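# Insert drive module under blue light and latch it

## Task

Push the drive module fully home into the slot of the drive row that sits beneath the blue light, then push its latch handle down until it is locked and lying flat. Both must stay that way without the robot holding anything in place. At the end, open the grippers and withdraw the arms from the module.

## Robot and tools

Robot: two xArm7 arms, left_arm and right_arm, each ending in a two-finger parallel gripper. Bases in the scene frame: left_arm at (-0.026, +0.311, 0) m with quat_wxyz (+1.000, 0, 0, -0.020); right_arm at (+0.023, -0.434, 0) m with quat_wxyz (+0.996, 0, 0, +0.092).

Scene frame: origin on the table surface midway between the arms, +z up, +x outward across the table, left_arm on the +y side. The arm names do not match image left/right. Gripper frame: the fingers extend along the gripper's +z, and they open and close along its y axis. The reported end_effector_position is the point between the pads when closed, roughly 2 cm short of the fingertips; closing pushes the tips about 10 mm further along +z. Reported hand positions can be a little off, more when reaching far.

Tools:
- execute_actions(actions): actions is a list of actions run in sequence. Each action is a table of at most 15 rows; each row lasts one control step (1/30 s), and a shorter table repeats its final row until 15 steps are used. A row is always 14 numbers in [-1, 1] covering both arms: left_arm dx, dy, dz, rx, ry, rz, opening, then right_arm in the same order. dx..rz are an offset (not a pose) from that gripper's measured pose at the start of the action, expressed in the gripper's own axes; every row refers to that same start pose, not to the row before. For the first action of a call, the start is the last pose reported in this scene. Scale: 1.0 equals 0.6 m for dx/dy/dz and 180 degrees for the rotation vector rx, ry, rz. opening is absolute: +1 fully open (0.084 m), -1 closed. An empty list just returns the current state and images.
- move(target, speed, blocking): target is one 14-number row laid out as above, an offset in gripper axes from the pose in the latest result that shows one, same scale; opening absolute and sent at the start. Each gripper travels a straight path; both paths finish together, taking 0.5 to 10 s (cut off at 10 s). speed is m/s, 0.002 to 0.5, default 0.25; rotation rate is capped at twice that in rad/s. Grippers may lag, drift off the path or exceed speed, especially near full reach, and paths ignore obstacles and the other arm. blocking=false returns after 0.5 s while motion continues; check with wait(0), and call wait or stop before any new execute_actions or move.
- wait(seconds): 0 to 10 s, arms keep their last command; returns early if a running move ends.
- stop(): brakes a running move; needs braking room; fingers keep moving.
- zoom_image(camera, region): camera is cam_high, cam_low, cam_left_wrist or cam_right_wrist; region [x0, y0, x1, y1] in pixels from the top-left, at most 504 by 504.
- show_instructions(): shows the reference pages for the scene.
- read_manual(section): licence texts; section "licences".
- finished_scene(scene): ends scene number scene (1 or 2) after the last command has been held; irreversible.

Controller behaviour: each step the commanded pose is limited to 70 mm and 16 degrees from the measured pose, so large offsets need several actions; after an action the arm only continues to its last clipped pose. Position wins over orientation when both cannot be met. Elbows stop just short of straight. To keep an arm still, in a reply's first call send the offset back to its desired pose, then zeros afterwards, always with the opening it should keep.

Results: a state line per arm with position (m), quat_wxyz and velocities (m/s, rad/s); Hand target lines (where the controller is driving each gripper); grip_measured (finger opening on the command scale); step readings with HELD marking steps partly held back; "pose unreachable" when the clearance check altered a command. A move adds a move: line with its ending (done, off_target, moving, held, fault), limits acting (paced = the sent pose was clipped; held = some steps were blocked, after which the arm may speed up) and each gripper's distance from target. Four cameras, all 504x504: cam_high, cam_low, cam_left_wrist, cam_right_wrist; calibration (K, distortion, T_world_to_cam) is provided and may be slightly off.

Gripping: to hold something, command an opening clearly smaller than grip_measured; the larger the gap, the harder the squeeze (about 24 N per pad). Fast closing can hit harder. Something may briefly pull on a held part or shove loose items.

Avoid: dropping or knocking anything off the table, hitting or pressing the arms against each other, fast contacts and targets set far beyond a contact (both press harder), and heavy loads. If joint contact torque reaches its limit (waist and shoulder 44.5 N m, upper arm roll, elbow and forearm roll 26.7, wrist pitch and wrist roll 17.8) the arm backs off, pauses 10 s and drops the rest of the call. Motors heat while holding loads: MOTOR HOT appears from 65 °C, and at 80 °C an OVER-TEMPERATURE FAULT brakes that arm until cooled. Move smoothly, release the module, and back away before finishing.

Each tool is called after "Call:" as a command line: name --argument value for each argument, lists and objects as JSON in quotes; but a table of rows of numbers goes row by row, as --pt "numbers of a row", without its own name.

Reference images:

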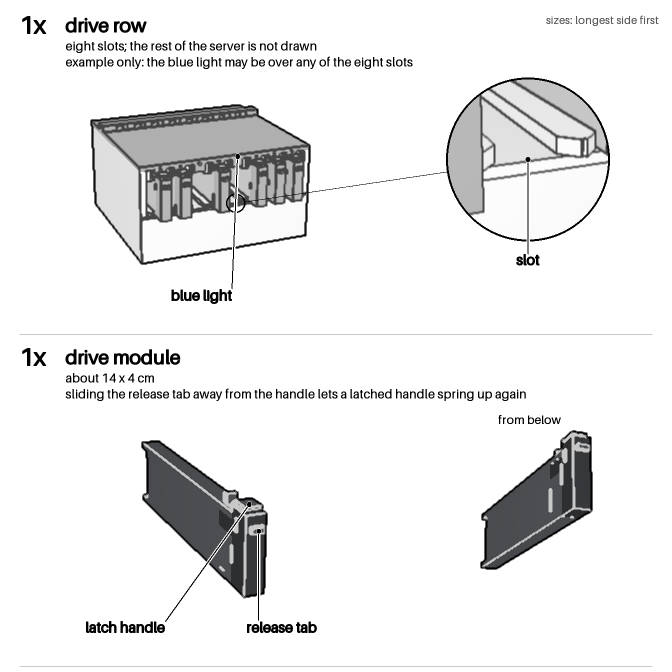

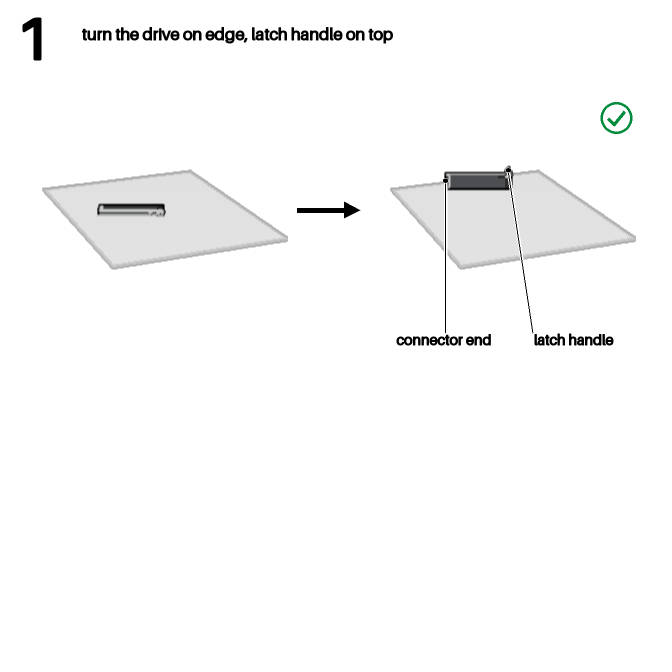

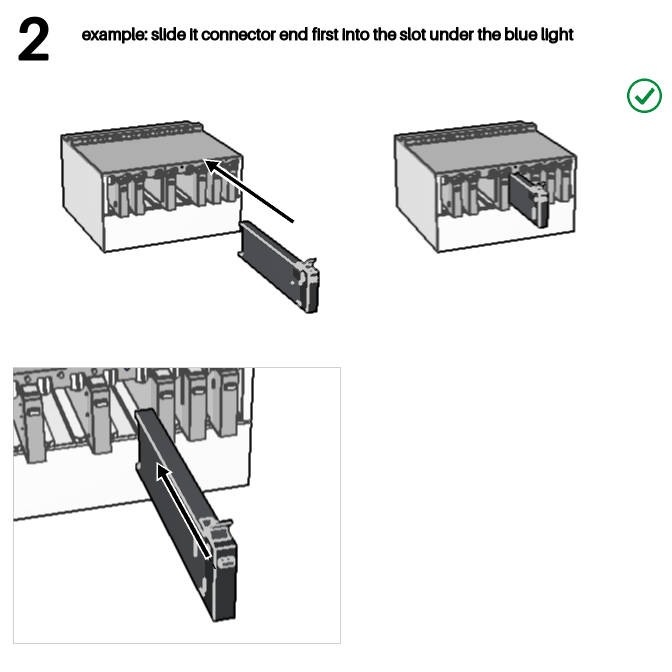

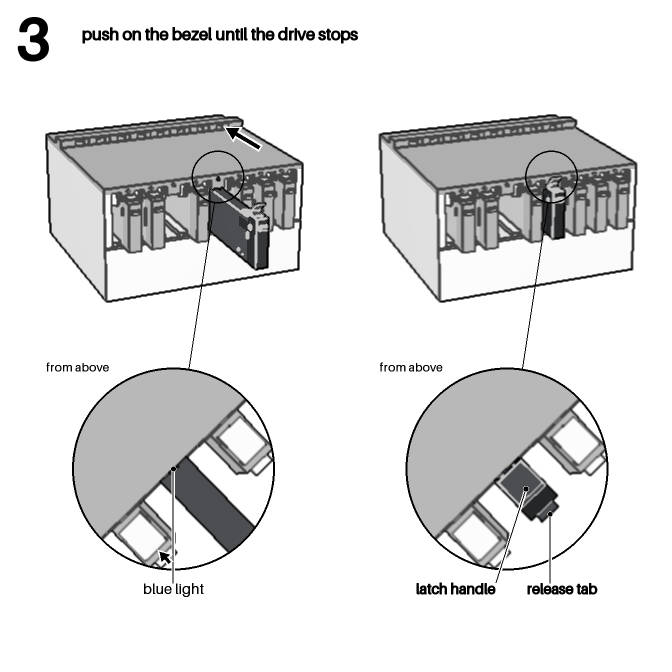

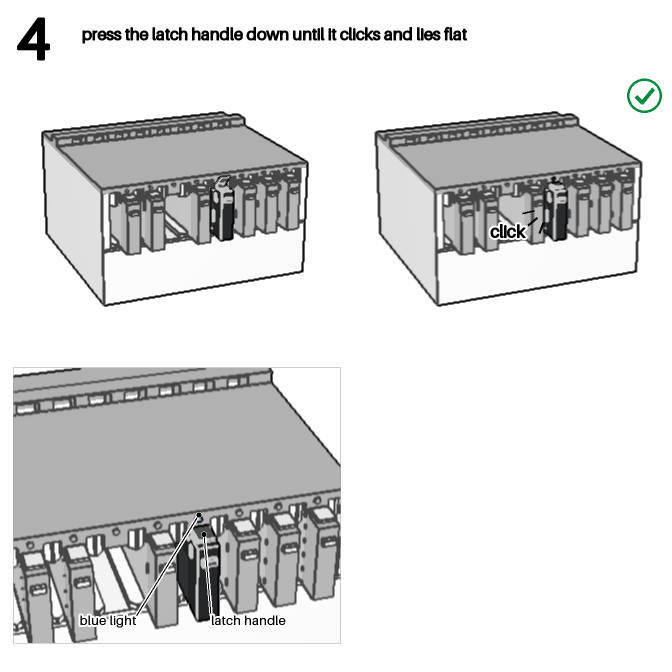

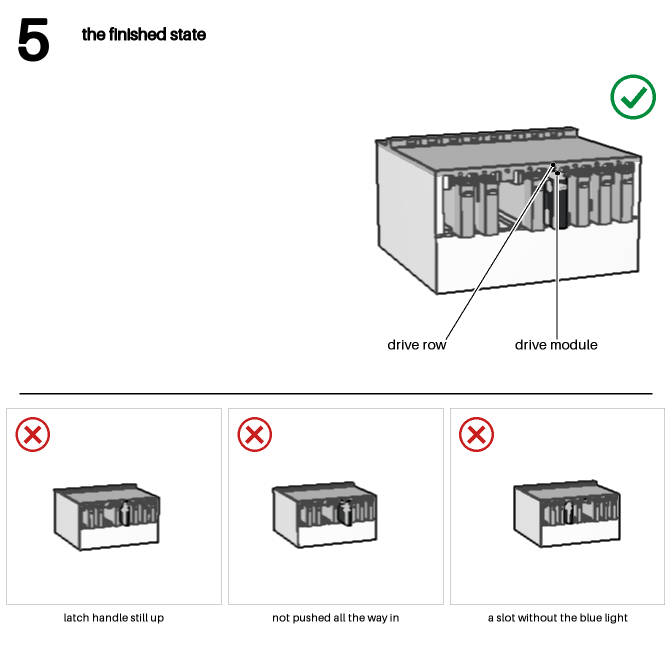

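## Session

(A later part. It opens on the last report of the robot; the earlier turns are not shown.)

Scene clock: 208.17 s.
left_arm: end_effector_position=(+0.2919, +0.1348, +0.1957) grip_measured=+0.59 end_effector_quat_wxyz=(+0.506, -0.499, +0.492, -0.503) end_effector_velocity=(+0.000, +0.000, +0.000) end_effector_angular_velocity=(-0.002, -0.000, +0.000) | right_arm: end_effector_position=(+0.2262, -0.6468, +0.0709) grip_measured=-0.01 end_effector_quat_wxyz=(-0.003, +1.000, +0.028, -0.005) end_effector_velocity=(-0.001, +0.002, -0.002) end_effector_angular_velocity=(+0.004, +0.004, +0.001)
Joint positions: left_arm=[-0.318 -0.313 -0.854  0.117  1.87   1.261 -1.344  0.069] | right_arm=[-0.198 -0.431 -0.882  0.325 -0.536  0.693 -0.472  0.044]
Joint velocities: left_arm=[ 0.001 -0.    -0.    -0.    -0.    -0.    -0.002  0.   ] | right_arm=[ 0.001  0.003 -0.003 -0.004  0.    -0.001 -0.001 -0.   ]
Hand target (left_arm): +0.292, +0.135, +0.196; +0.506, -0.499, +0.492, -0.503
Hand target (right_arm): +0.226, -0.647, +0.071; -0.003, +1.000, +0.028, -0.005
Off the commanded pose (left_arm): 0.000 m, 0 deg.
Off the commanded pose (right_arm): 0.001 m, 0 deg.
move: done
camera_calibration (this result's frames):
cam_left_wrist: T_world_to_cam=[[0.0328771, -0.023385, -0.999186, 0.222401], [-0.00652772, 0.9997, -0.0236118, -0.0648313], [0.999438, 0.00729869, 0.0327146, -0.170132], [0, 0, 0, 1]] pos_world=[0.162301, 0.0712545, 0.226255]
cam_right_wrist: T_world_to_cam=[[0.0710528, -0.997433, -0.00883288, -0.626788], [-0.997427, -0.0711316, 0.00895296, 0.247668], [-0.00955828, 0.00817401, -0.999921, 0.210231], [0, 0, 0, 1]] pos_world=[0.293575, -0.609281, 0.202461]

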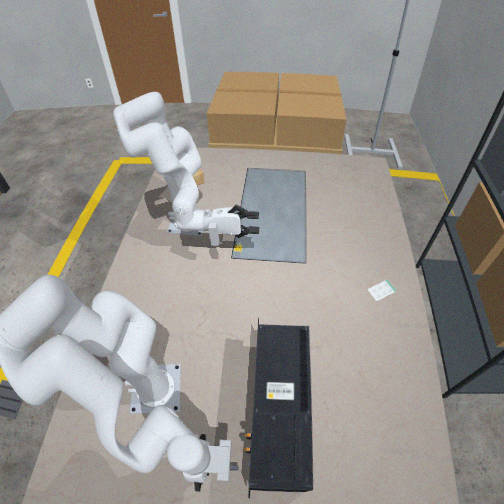

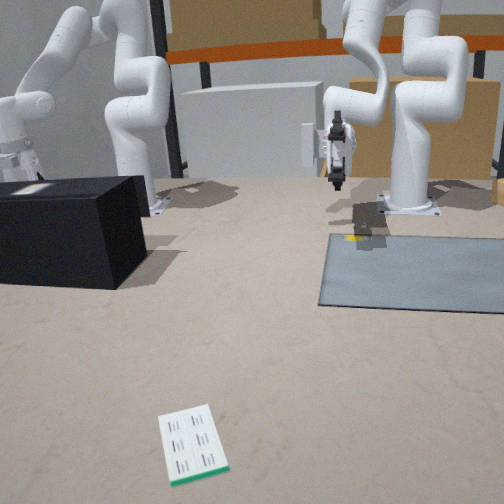

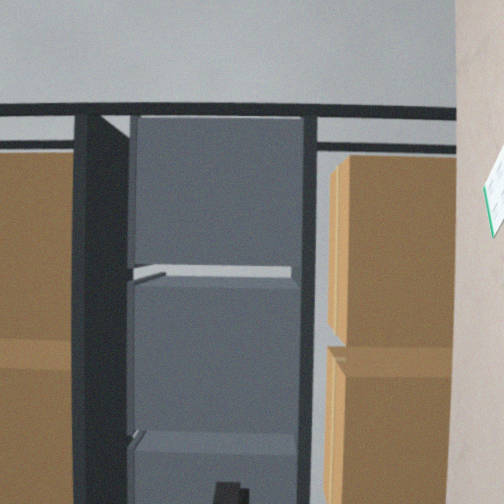

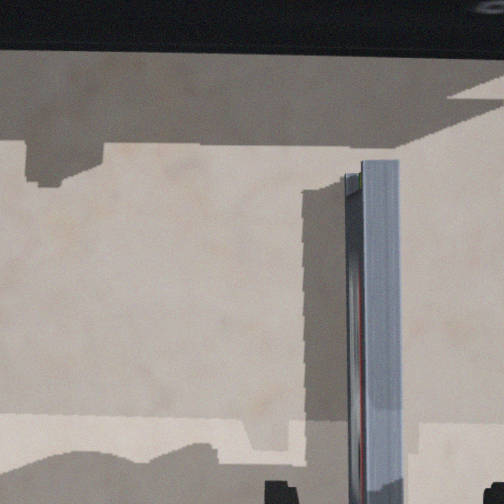

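Call:
move --target '[0,0,0,0,0,0,0.6,-0.02,0.002,0.065,0,0,0,0]' --speed 0.05

Call:
move --target '[0,0,0,0,0,0,0.6,0,0,0,0,0,0,-1]'

Call:
move --target '[0,0,0,0,0,0,0.6,0,0,-0.22,0,0,0,-1]' --speed 0.12

Scene clock: 217.87 s.
left_arm: end_effector_position=(+0.2919, +0.1348, +0.1957) grip_measured=+0.59 end_effector_quat_wxyz=(+0.506, -0.499, +0.492, -0.503) end_effector_velocity=(-0.000, -0.000, -0.000) end_effector_angular_velocity=(+0.001, +0.001, -0.001) | right_arm: end_effector_position=(+0.2141, -0.6485, +0.0322) grip_measured=-0.01 end_effector_quat_wxyz=(-0.003, +1.000, +0.028, -0.005) end_effector_velocity=(+0.000, -0.000, -0.000) end_effector_angular_velocity=(+0.001, -0.002, -0.001)
Joint positions: left_arm=[-0.318 -0.313 -0.854  0.117  1.87   1.261 -1.344  0.069] | right_arm=[-0.148 -0.273 -0.997  0.276 -0.512  0.492 -0.537  0.044]
Joint velocities: left_arm=[-0.     0.001  0.     0.     0.    -0.     0.001  0.   ] | right_arm=[ 0.002  0.    -0.003  0.     0.003 -0.002 -0.002 -0.   ]
Hand target (left_arm): +0.292, +0.135, +0.196; +0.506, -0.499, +0.492, -0.503
Hand target (right_arm): +0.214, -0.648, +0.032; -0.003, +1.000, +0.028, -0.005
Off the commanded pose (left_arm): 0.000 m, 0 deg.
Off the commanded pose (right_arm): 0.000 m, 0 deg.
move: done
camera_calibration (this result's frames):
cam_left_wrist: T_world_to_cam=[[0.0328771, -0.023385, -0.999186, 0.222401], [-0.00652783, 0.9997, -0.0236119, -0.0648314], [0.999438, 0.00729881, 0.0327146, -0.170132], [0, 0, 0, 1]] pos_world=[0.162301, 0.0712545, 0.226255]
cam_right_wrist: T_world_to_cam=[[0.0712883, -0.997421, -0.00827523, -0.628052], [-0.997414, -0.071359, 0.00858939, 0.235649], [-0.00915776, 0.00764151, -0.999929, 0.171055], [0, 0, 0, 1]] pos_world=[0.281379, -0.610924, 0.163822]

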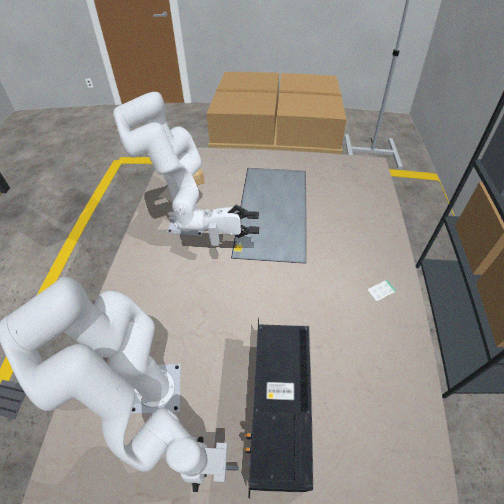

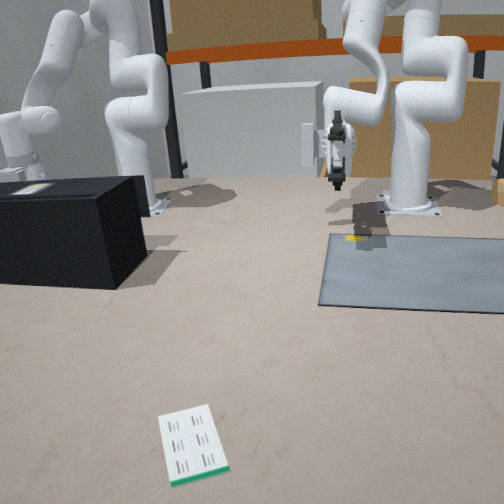

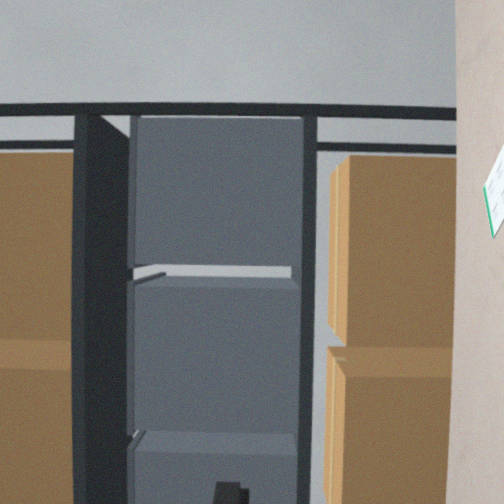

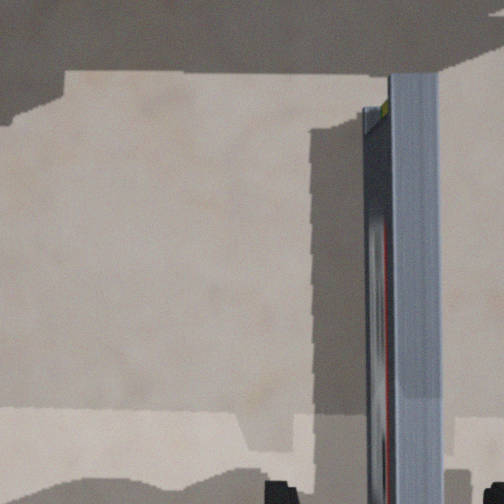

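Scene clock: 218.37 s.
left_arm: end_effector_position=(+0.2919, +0.1348, +0.1957) grip_measured=+0.59 end_effector_quat_wxyz=(+0.506, -0.499, +0.492, -0.503) end_effector_velocity=(+0.000, +0.000, +0.000) end_effector_angular_velocity=(-0.000, -0.001, +0.000) | right_arm: end_effector_position=(+0.2141, -0.6485, +0.0323) grip_measured=-0.79 end_effector_quat_wxyz=(-0.002, +1.000, +0.028, -0.005) end_effector_velocity=(+0.000, -0.000, +0.000) end_effector_angular_velocity=(-0.001, -0.000, +0.000)
Joint positions: left_arm=[-0.318 -0.313 -0.854  0.117  1.87   1.261 -1.344  0.069] | right_arm=[-0.148 -0.273 -0.997  0.276 -0.512  0.492 -0.537  0.009]
Joint velocities: left_arm=[ 0.    -0.001  0.001 -0.     0.001 -0.    -0.    -0.   ] | right_arm=[ 0.     0.     0.001  0.001  0.001 -0.     0.     0.   ]
Hand target (left_arm): +0.292, +0.135, +0.196; +0.506, -0.499, +0.492, -0.503
Hand target (right_arm): +0.214, -0.648, +0.032; -0.003, +1.000, +0.028, -0.005
Off the commanded pose (left_arm): 0.000 m, 0 deg.
Off the commanded pose (right_arm): 0.000 m, 0 deg.
move: done
camera_calibration (this result's frames):
cam_left_wrist: T_world_to_cam=[[0.0328773, -0.0233852, -0.999186, 0.222401], [-0.00652786, 0.9997, -0.023612, -0.0648313], [0.999438, 0.00729884, 0.0327148, -0.170132], [0, 0, 0, 1]] pos_world=[0.162301, 0.0712545, 0.226255]
cam_right_wrist: T_world_to_cam=[[0.0712909, -0.997422, -0.00816595, -0.62811], [-0.997415, -0.0713594, 0.00843068, 0.23571], [-0.00899166, 0.00754381, -0.999931, 0.171009], [0, 0, 0, 1]] pos_world=[0.281417, -0.610961, 0.163881]

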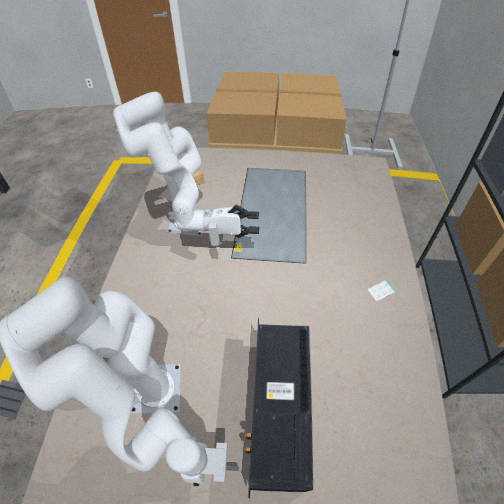

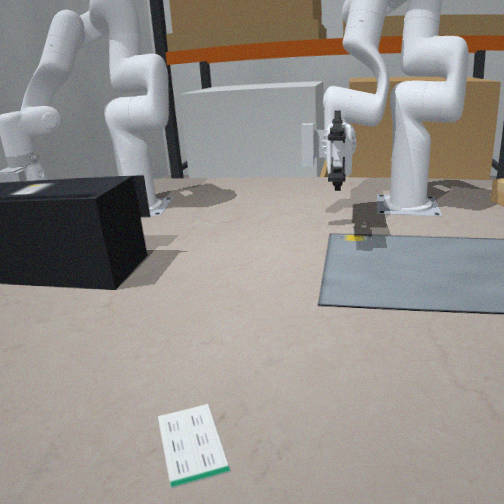

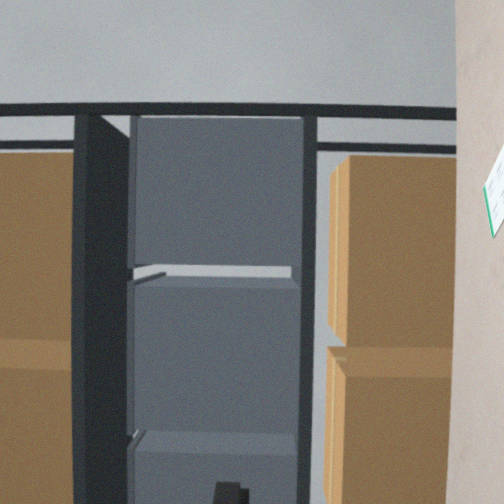

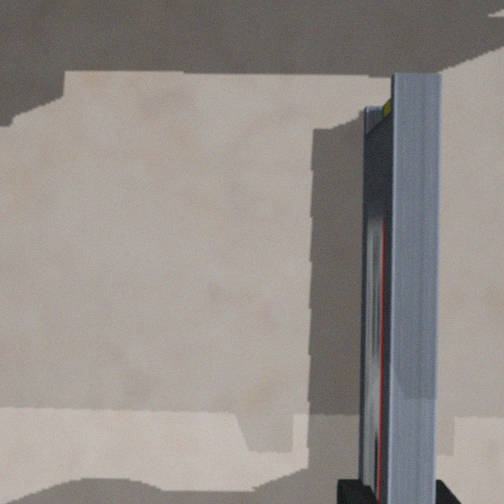

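Scene clock: 219.83 s.
left_arm: end_effector_position=(+0.2919, +0.1348, +0.1957) grip_measured=+0.59 end_effector_quat_wxyz=(+0.506, -0.499, +0.492, -0.503) end_effector_velocity=(+0.000, -0.000, +0.000) end_effector_angular_velocity=(+0.001, -0.001, -0.000) | right_arm: end_effector_position=(+0.2151, -0.6491, +0.1636) grip_measured=-0.79 end_effector_quat_wxyz=(-0.003, +1.000, +0.027, -0.005) end_effector_velocity=(+0.001, -0.002, +0.002) end_effector_angular_velocity=(-0.004, -0.004, -0.002)
Joint positions: left_arm=[-0.318 -0.313 -0.854  0.117  1.87   1.261 -1.344  0.069] | right_arm=[-0.285 -0.726 -0.697  0.441 -0.499  1.106 -0.471  0.009]
Joint velocities: left_arm=[-0.    -0.     0.     0.     0.001  0.     0.001 -0.   ] | right_arm=[-0.001 -0.001  0.001  0.005 -0.001  0.001 -0.001 -0.   ]
Hand target (left_arm): +0.292, +0.135, +0.196; +0.506, -0.499, +0.492, -0.503
Hand target (right_arm): +0.215, -0.649, +0.164; -0.003, +1.000, +0.027, -0.005
Off the commanded pose (left_arm): 0.000 m, 0 deg.
Off the commanded pose (right_arm): 0.001 m, 0 deg.
move: done
camera_calibration (this result's frames):
cam_left_wrist: T_world_to_cam=[[0.0328774, -0.0233849, -0.999186, 0.222401], [-0.00652775, 0.9997, -0.0236117, -0.0648314], [0.999438, 0.00729873, 0.0327149, -0.170132], [0, 0, 0, 1]] pos_world=[0.162301, 0.0712545, 0.226255]
cam_right_wrist: T_world_to_cam=[[0.070769, -0.997446, -0.00963503, -0.627348], [-0.997442, -0.0708593, 0.00936924, 0.23568], [-0.010028, 0.00894733, -0.99991, 0.303455], [0, 0, 0, 1]] pos_world=[0.282517, -0.611761, 0.295175]

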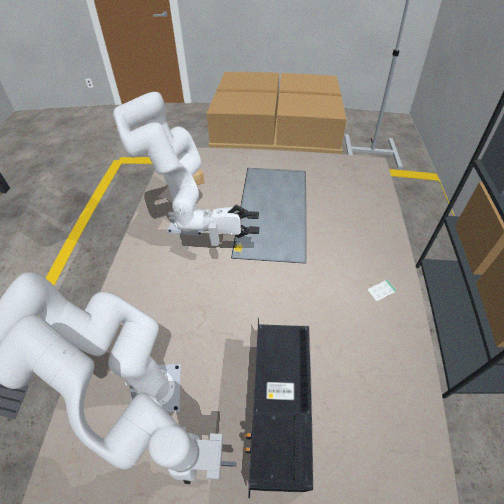

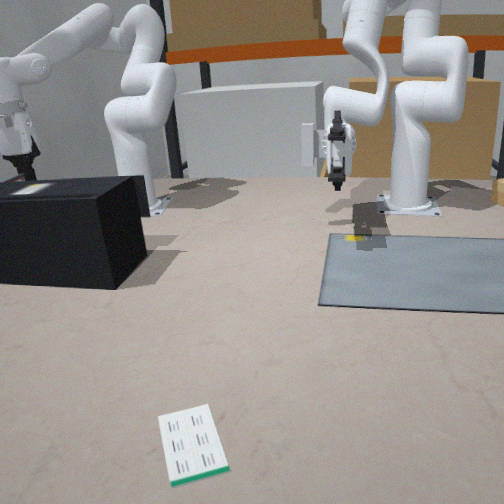

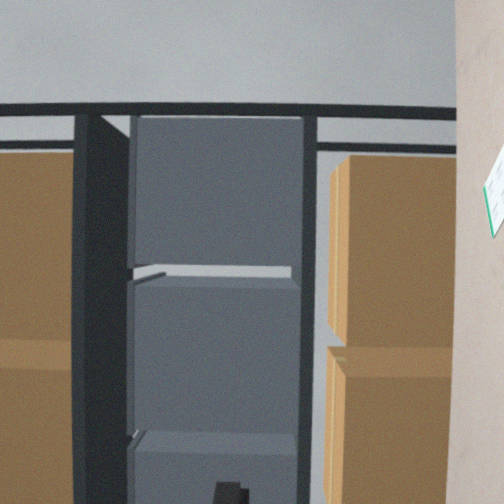

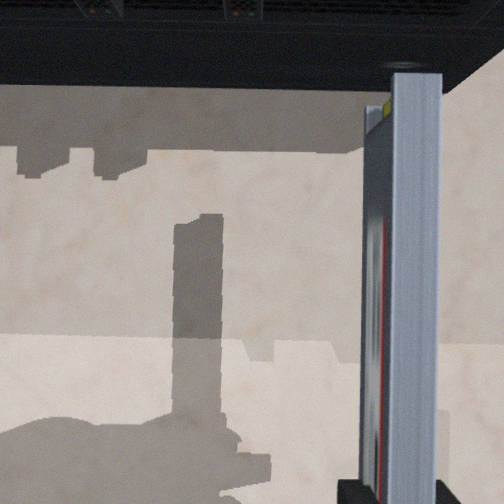

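Call:
execute_actions --actions '[]'

Scene clock: 238.10 s.
left_arm: end_effector_position=(+0.2919, +0.1348, +0.1957) grip_measured=+0.59 end_effector_quat_wxyz=(+0.506, -0.499, +0.492, -0.503) end_effector_velocity=(-0.000, -0.000, +0.000) end_effector_angular_velocity=(-0.001, -0.000, -0.002) | right_arm: end_effector_position=(+0.2153, -0.6494, +0.1640) grip_measured=-0.79 end_effector_quat_wxyz=(-0.003, +1.000, +0.027, -0.005) end_effector_velocity=(-0.000, -0.000, -0.000) end_effector_angular_velocity=(+0.001, -0.000, -0.002)
Joint positions: left_arm=[-0.318 -0.313 -0.854  0.117  1.87   1.261 -1.344  0.069] | right_arm=[-0.285 -0.726 -0.697  0.442 -0.499  1.106 -0.471  0.009]
Joint velocities: left_arm=[-0.    -0.    -0.001  0.     0.001 -0.    -0.001 -0.   ] | right_arm=[-0.     0.    -0.     0.     0.001 -0.     0.    -0.   ]
Hand target (left_arm): +0.292, +0.135, +0.196; +0.506, -0.499, +0.492, -0.503
Hand target (right_arm): +0.215, -0.649, +0.164; -0.003, +1.000, +0.027, -0.005
Off the commanded pose (left_arm): 0.000 m, 0 deg.
Off the commanded pose (right_arm): 0.000 m, 0 deg.
camera_calibration (this result's frames):
cam_left_wrist: T_world_to_cam=[[0.0328774, -0.0233854, -0.999186, 0.222401], [-0.00652792, 0.9997, -0.0236122, -0.0648312], [0.999438, 0.00729891, 0.0327149, -0.170132], [0, 0, 0, 1]] pos_world=[0.162301, 0.0712544, 0.226255]
cam_right_wrist: T_world_to_cam=[[0.0705673, -0.997467, -0.00894447, -0.627695], [-0.997466, -0.0706425, 0.00838756, 0.236175], [-0.00899818, 0.00832992, -0.999925, 0.303286], [0, 0, 0, 1]] pos_world=[0.282601, -0.611948, 0.295667]

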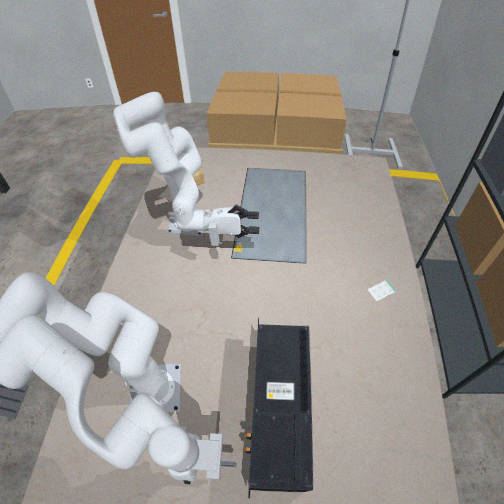

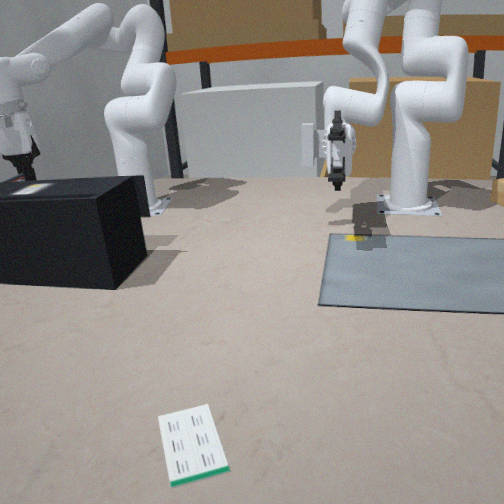

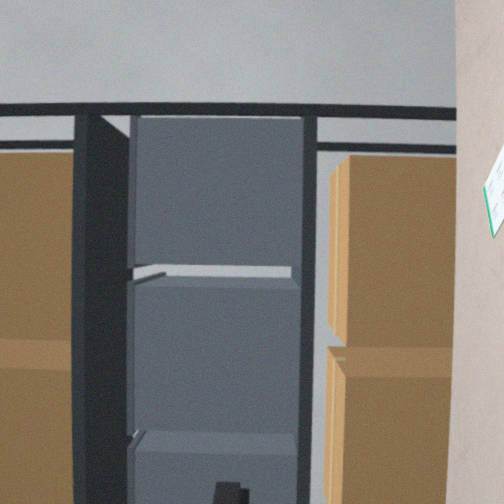

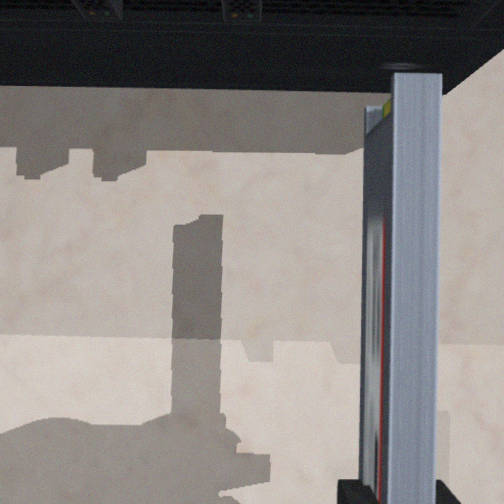

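Call:
move --target '[0,0,0,0,0,0,0.6,0.042,-0.001,-0.0047,0,0,0,-1]' --speed 0.03

Call:
zoom_image --camera "cam_right_wrist" --region '[304,0,504,200]'

Scene clock: 242.90 s.
left_arm: end_effector_position=(+0.2919, +0.1348, +0.1957) grip_measured=+0.59 end_effector_quat_wxyz=(+0.506, -0.499, +0.492, -0.503) end_effector_velocity=(+0.000, +0.000, +0.001) end_effector_angular_velocity=(-0.001, -0.002, +0.001) | right_arm: end_effector_position=(+0.2404, -0.6475, +0.1667) grip_measured=-0.79 end_effector_quat_wxyz=(-0.003, +1.000, +0.027, -0.005) end_effector_velocity=(+0.000, -0.000, +0.000) end_effector_angular_velocity=(+0.001, -0.001, -0.002)
Joint positions: left_arm=[-0.318 -0.313 -0.854  0.117  1.87   1.261 -1.344  0.069] | right_arm=[-0.221 -0.648 -0.695  0.488 -0.457  1.073 -0.444  0.009]
Joint velocities: left_arm=[-0.    -0.003  0.     0.    -0.001 -0.     0.     0.   ] | right_arm=[ 0.     0.    -0.001  0.001  0.001 -0.     0.001  0.   ]
Hand target (left_arm): +0.292, +0.135, +0.196; +0.506, -0.499, +0.492, -0.503
Hand target (right_arm): +0.240, -0.648, +0.167; -0.003, +1.000, +0.027, -0.005
Off the commanded pose (left_arm): 0.000 m, 0 deg.
Off the commanded pose (right_arm): 0.000 m, 0 deg.
move: done
camera_calibration (this result's frames):
cam_left_wrist: T_world_to_cam=[[0.0328775, -0.0233854, -0.999186, 0.222401], [-0.0065278, 0.9997, -0.0236123, -0.0648312], [0.999438, 0.0072988, 0.032715, -0.170132], [0, 0, 0, 1]] pos_world=[0.162301, 0.0712544, 0.226255]
cam_right_wrist: T_world_to_cam=[[0.0704007, -0.997481, -0.00867002, -0.627616], [-0.997478, -0.0704739, 0.00844676, 0.261411], [-0.00903649, 0.00805349, -0.999927, 0.305973], [0, 0, 0, 1]] pos_world=[0.307701, -0.610077, 0.298301]

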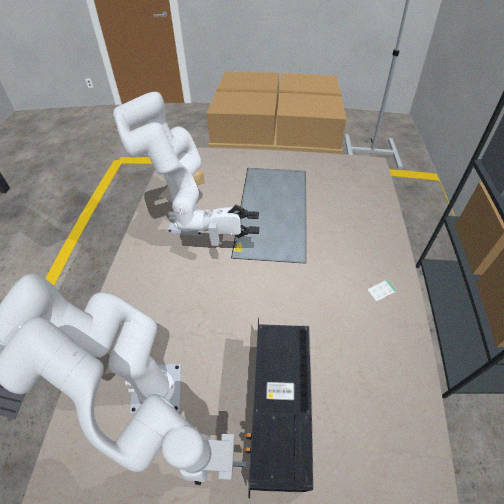

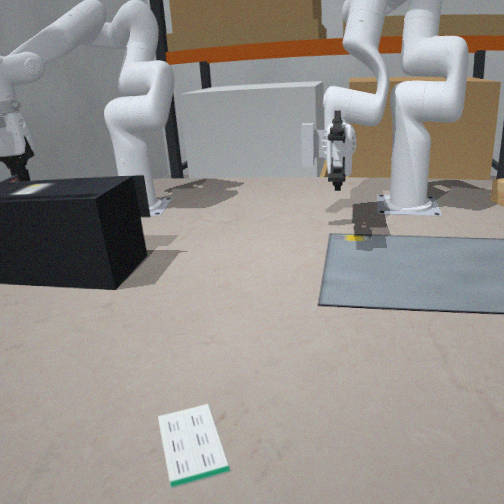

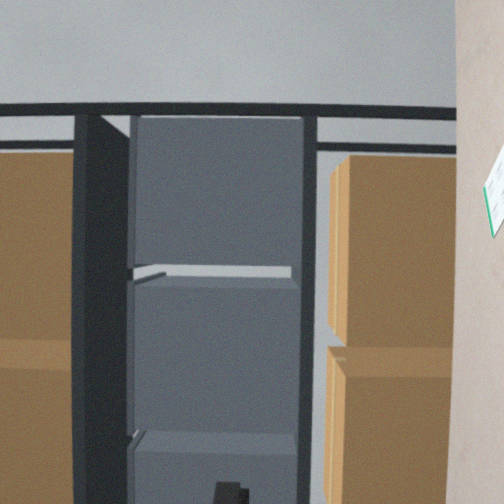

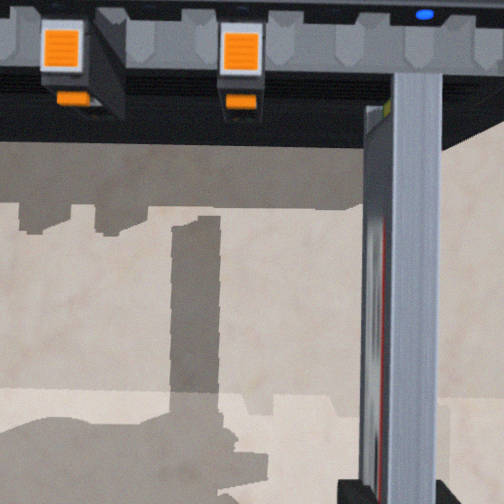

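Region (304, 0, 504, 200) of cam_right_wrist's 504x504 image, scaled by 2.520, with more detail than that image has.

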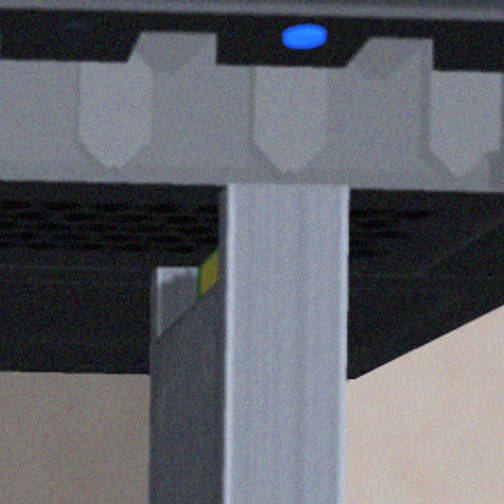

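Call:
move --target '[0,0,0,0,0,0,0.6,0.158,0,0,0,0,0,-1]' --speed 0.02

Scene clock: 253.10 s.
left_arm: end_effector_position=(+0.2919, +0.1348, +0.1957) grip_measured=+0.59 end_effector_quat_wxyz=(+0.506, -0.499, +0.492, -0.503) end_effector_velocity=(+0.000, +0.000, +0.000) end_effector_angular_velocity=(+0.000, -0.001, +0.000) | right_arm: end_effector_position=(+0.3347, -0.6425, +0.1660) grip_measured=-0.79 end_effector_quat_wxyz=(-0.002, +1.000, +0.027, -0.005) end_effector_velocity=(+0.000, +0.001, -0.000) end_effector_angular_velocity=(+0.002, -0.000, +0.001)
Joint positions: left_arm=[-0.318 -0.313 -0.854  0.117  1.87   1.261 -1.344  0.069] | right_arm=[ 0.007 -0.324 -0.749  0.691 -0.269  0.961 -0.427  0.009]
Joint velocities: left_arm=[ 0.    -0.001  0.    -0.     0.    -0.     0.    -0.   ] | right_arm=[ 0.002 -0.    -0.001 -0.     0.002  0.    -0.001  0.   ]
Hand target (left_arm): +0.292, +0.135, +0.196; +0.506, -0.499, +0.492, -0.503
Hand target (right_arm): +0.335, -0.643, +0.166; -0.002, +1.000, +0.027, -0.005
Off the commanded pose (left_arm): 0.000 m, 0 deg.
Off the commanded pose (right_arm): 0.000 m, 0 deg.
move: done
camera_calibration (this result's frames):
cam_left_wrist: T_world_to_cam=[[0.0328774, -0.0233854, -0.999186, 0.222401], [-0.00652793, 0.9997, -0.0236123, -0.0648312], [0.999438, 0.00729892, 0.0327149, -0.170132], [0, 0, 0, 1]] pos_world=[0.162301, 0.0712545, 0.226255]
cam_right_wrist: T_world_to_cam=[[0.0706255, -0.997472, -0.0078108, -0.629457], [-0.997449, -0.0707007, 0.00981643, 0.355498], [-0.0103439, 0.00709758, -0.999921, 0.305901], [0, 0, 0, 1]] pos_world=[0.402211, -0.604903, 0.297471]

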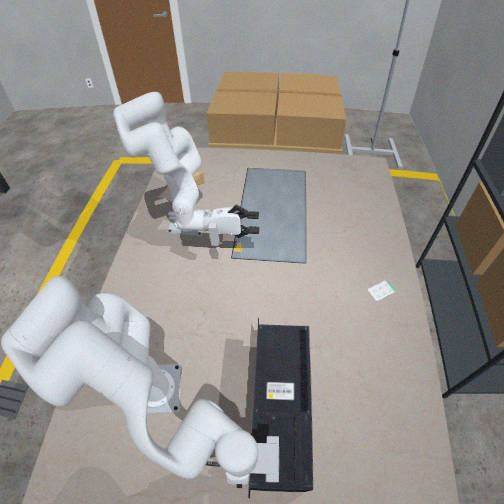

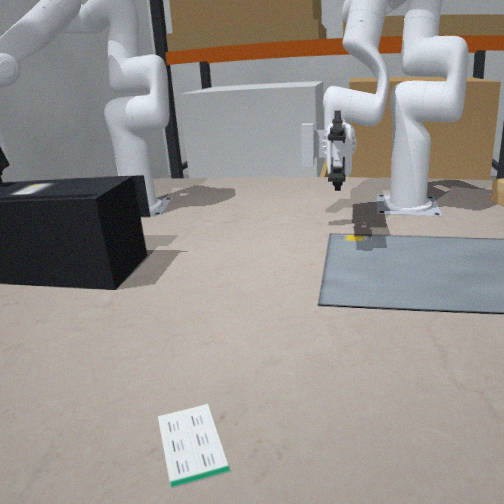

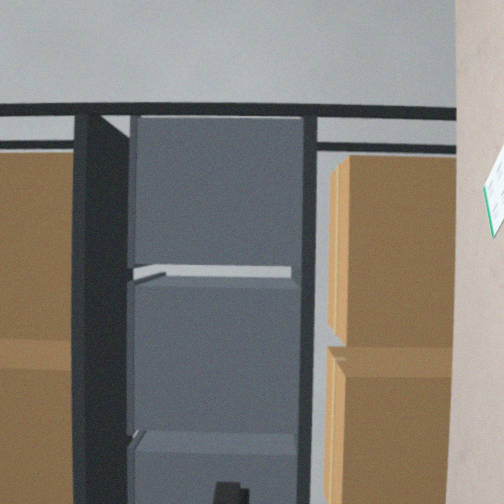

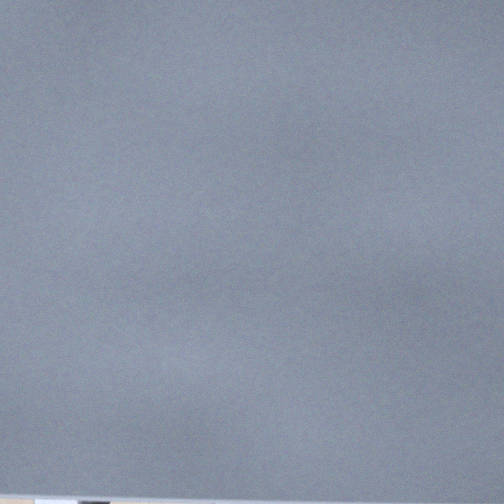

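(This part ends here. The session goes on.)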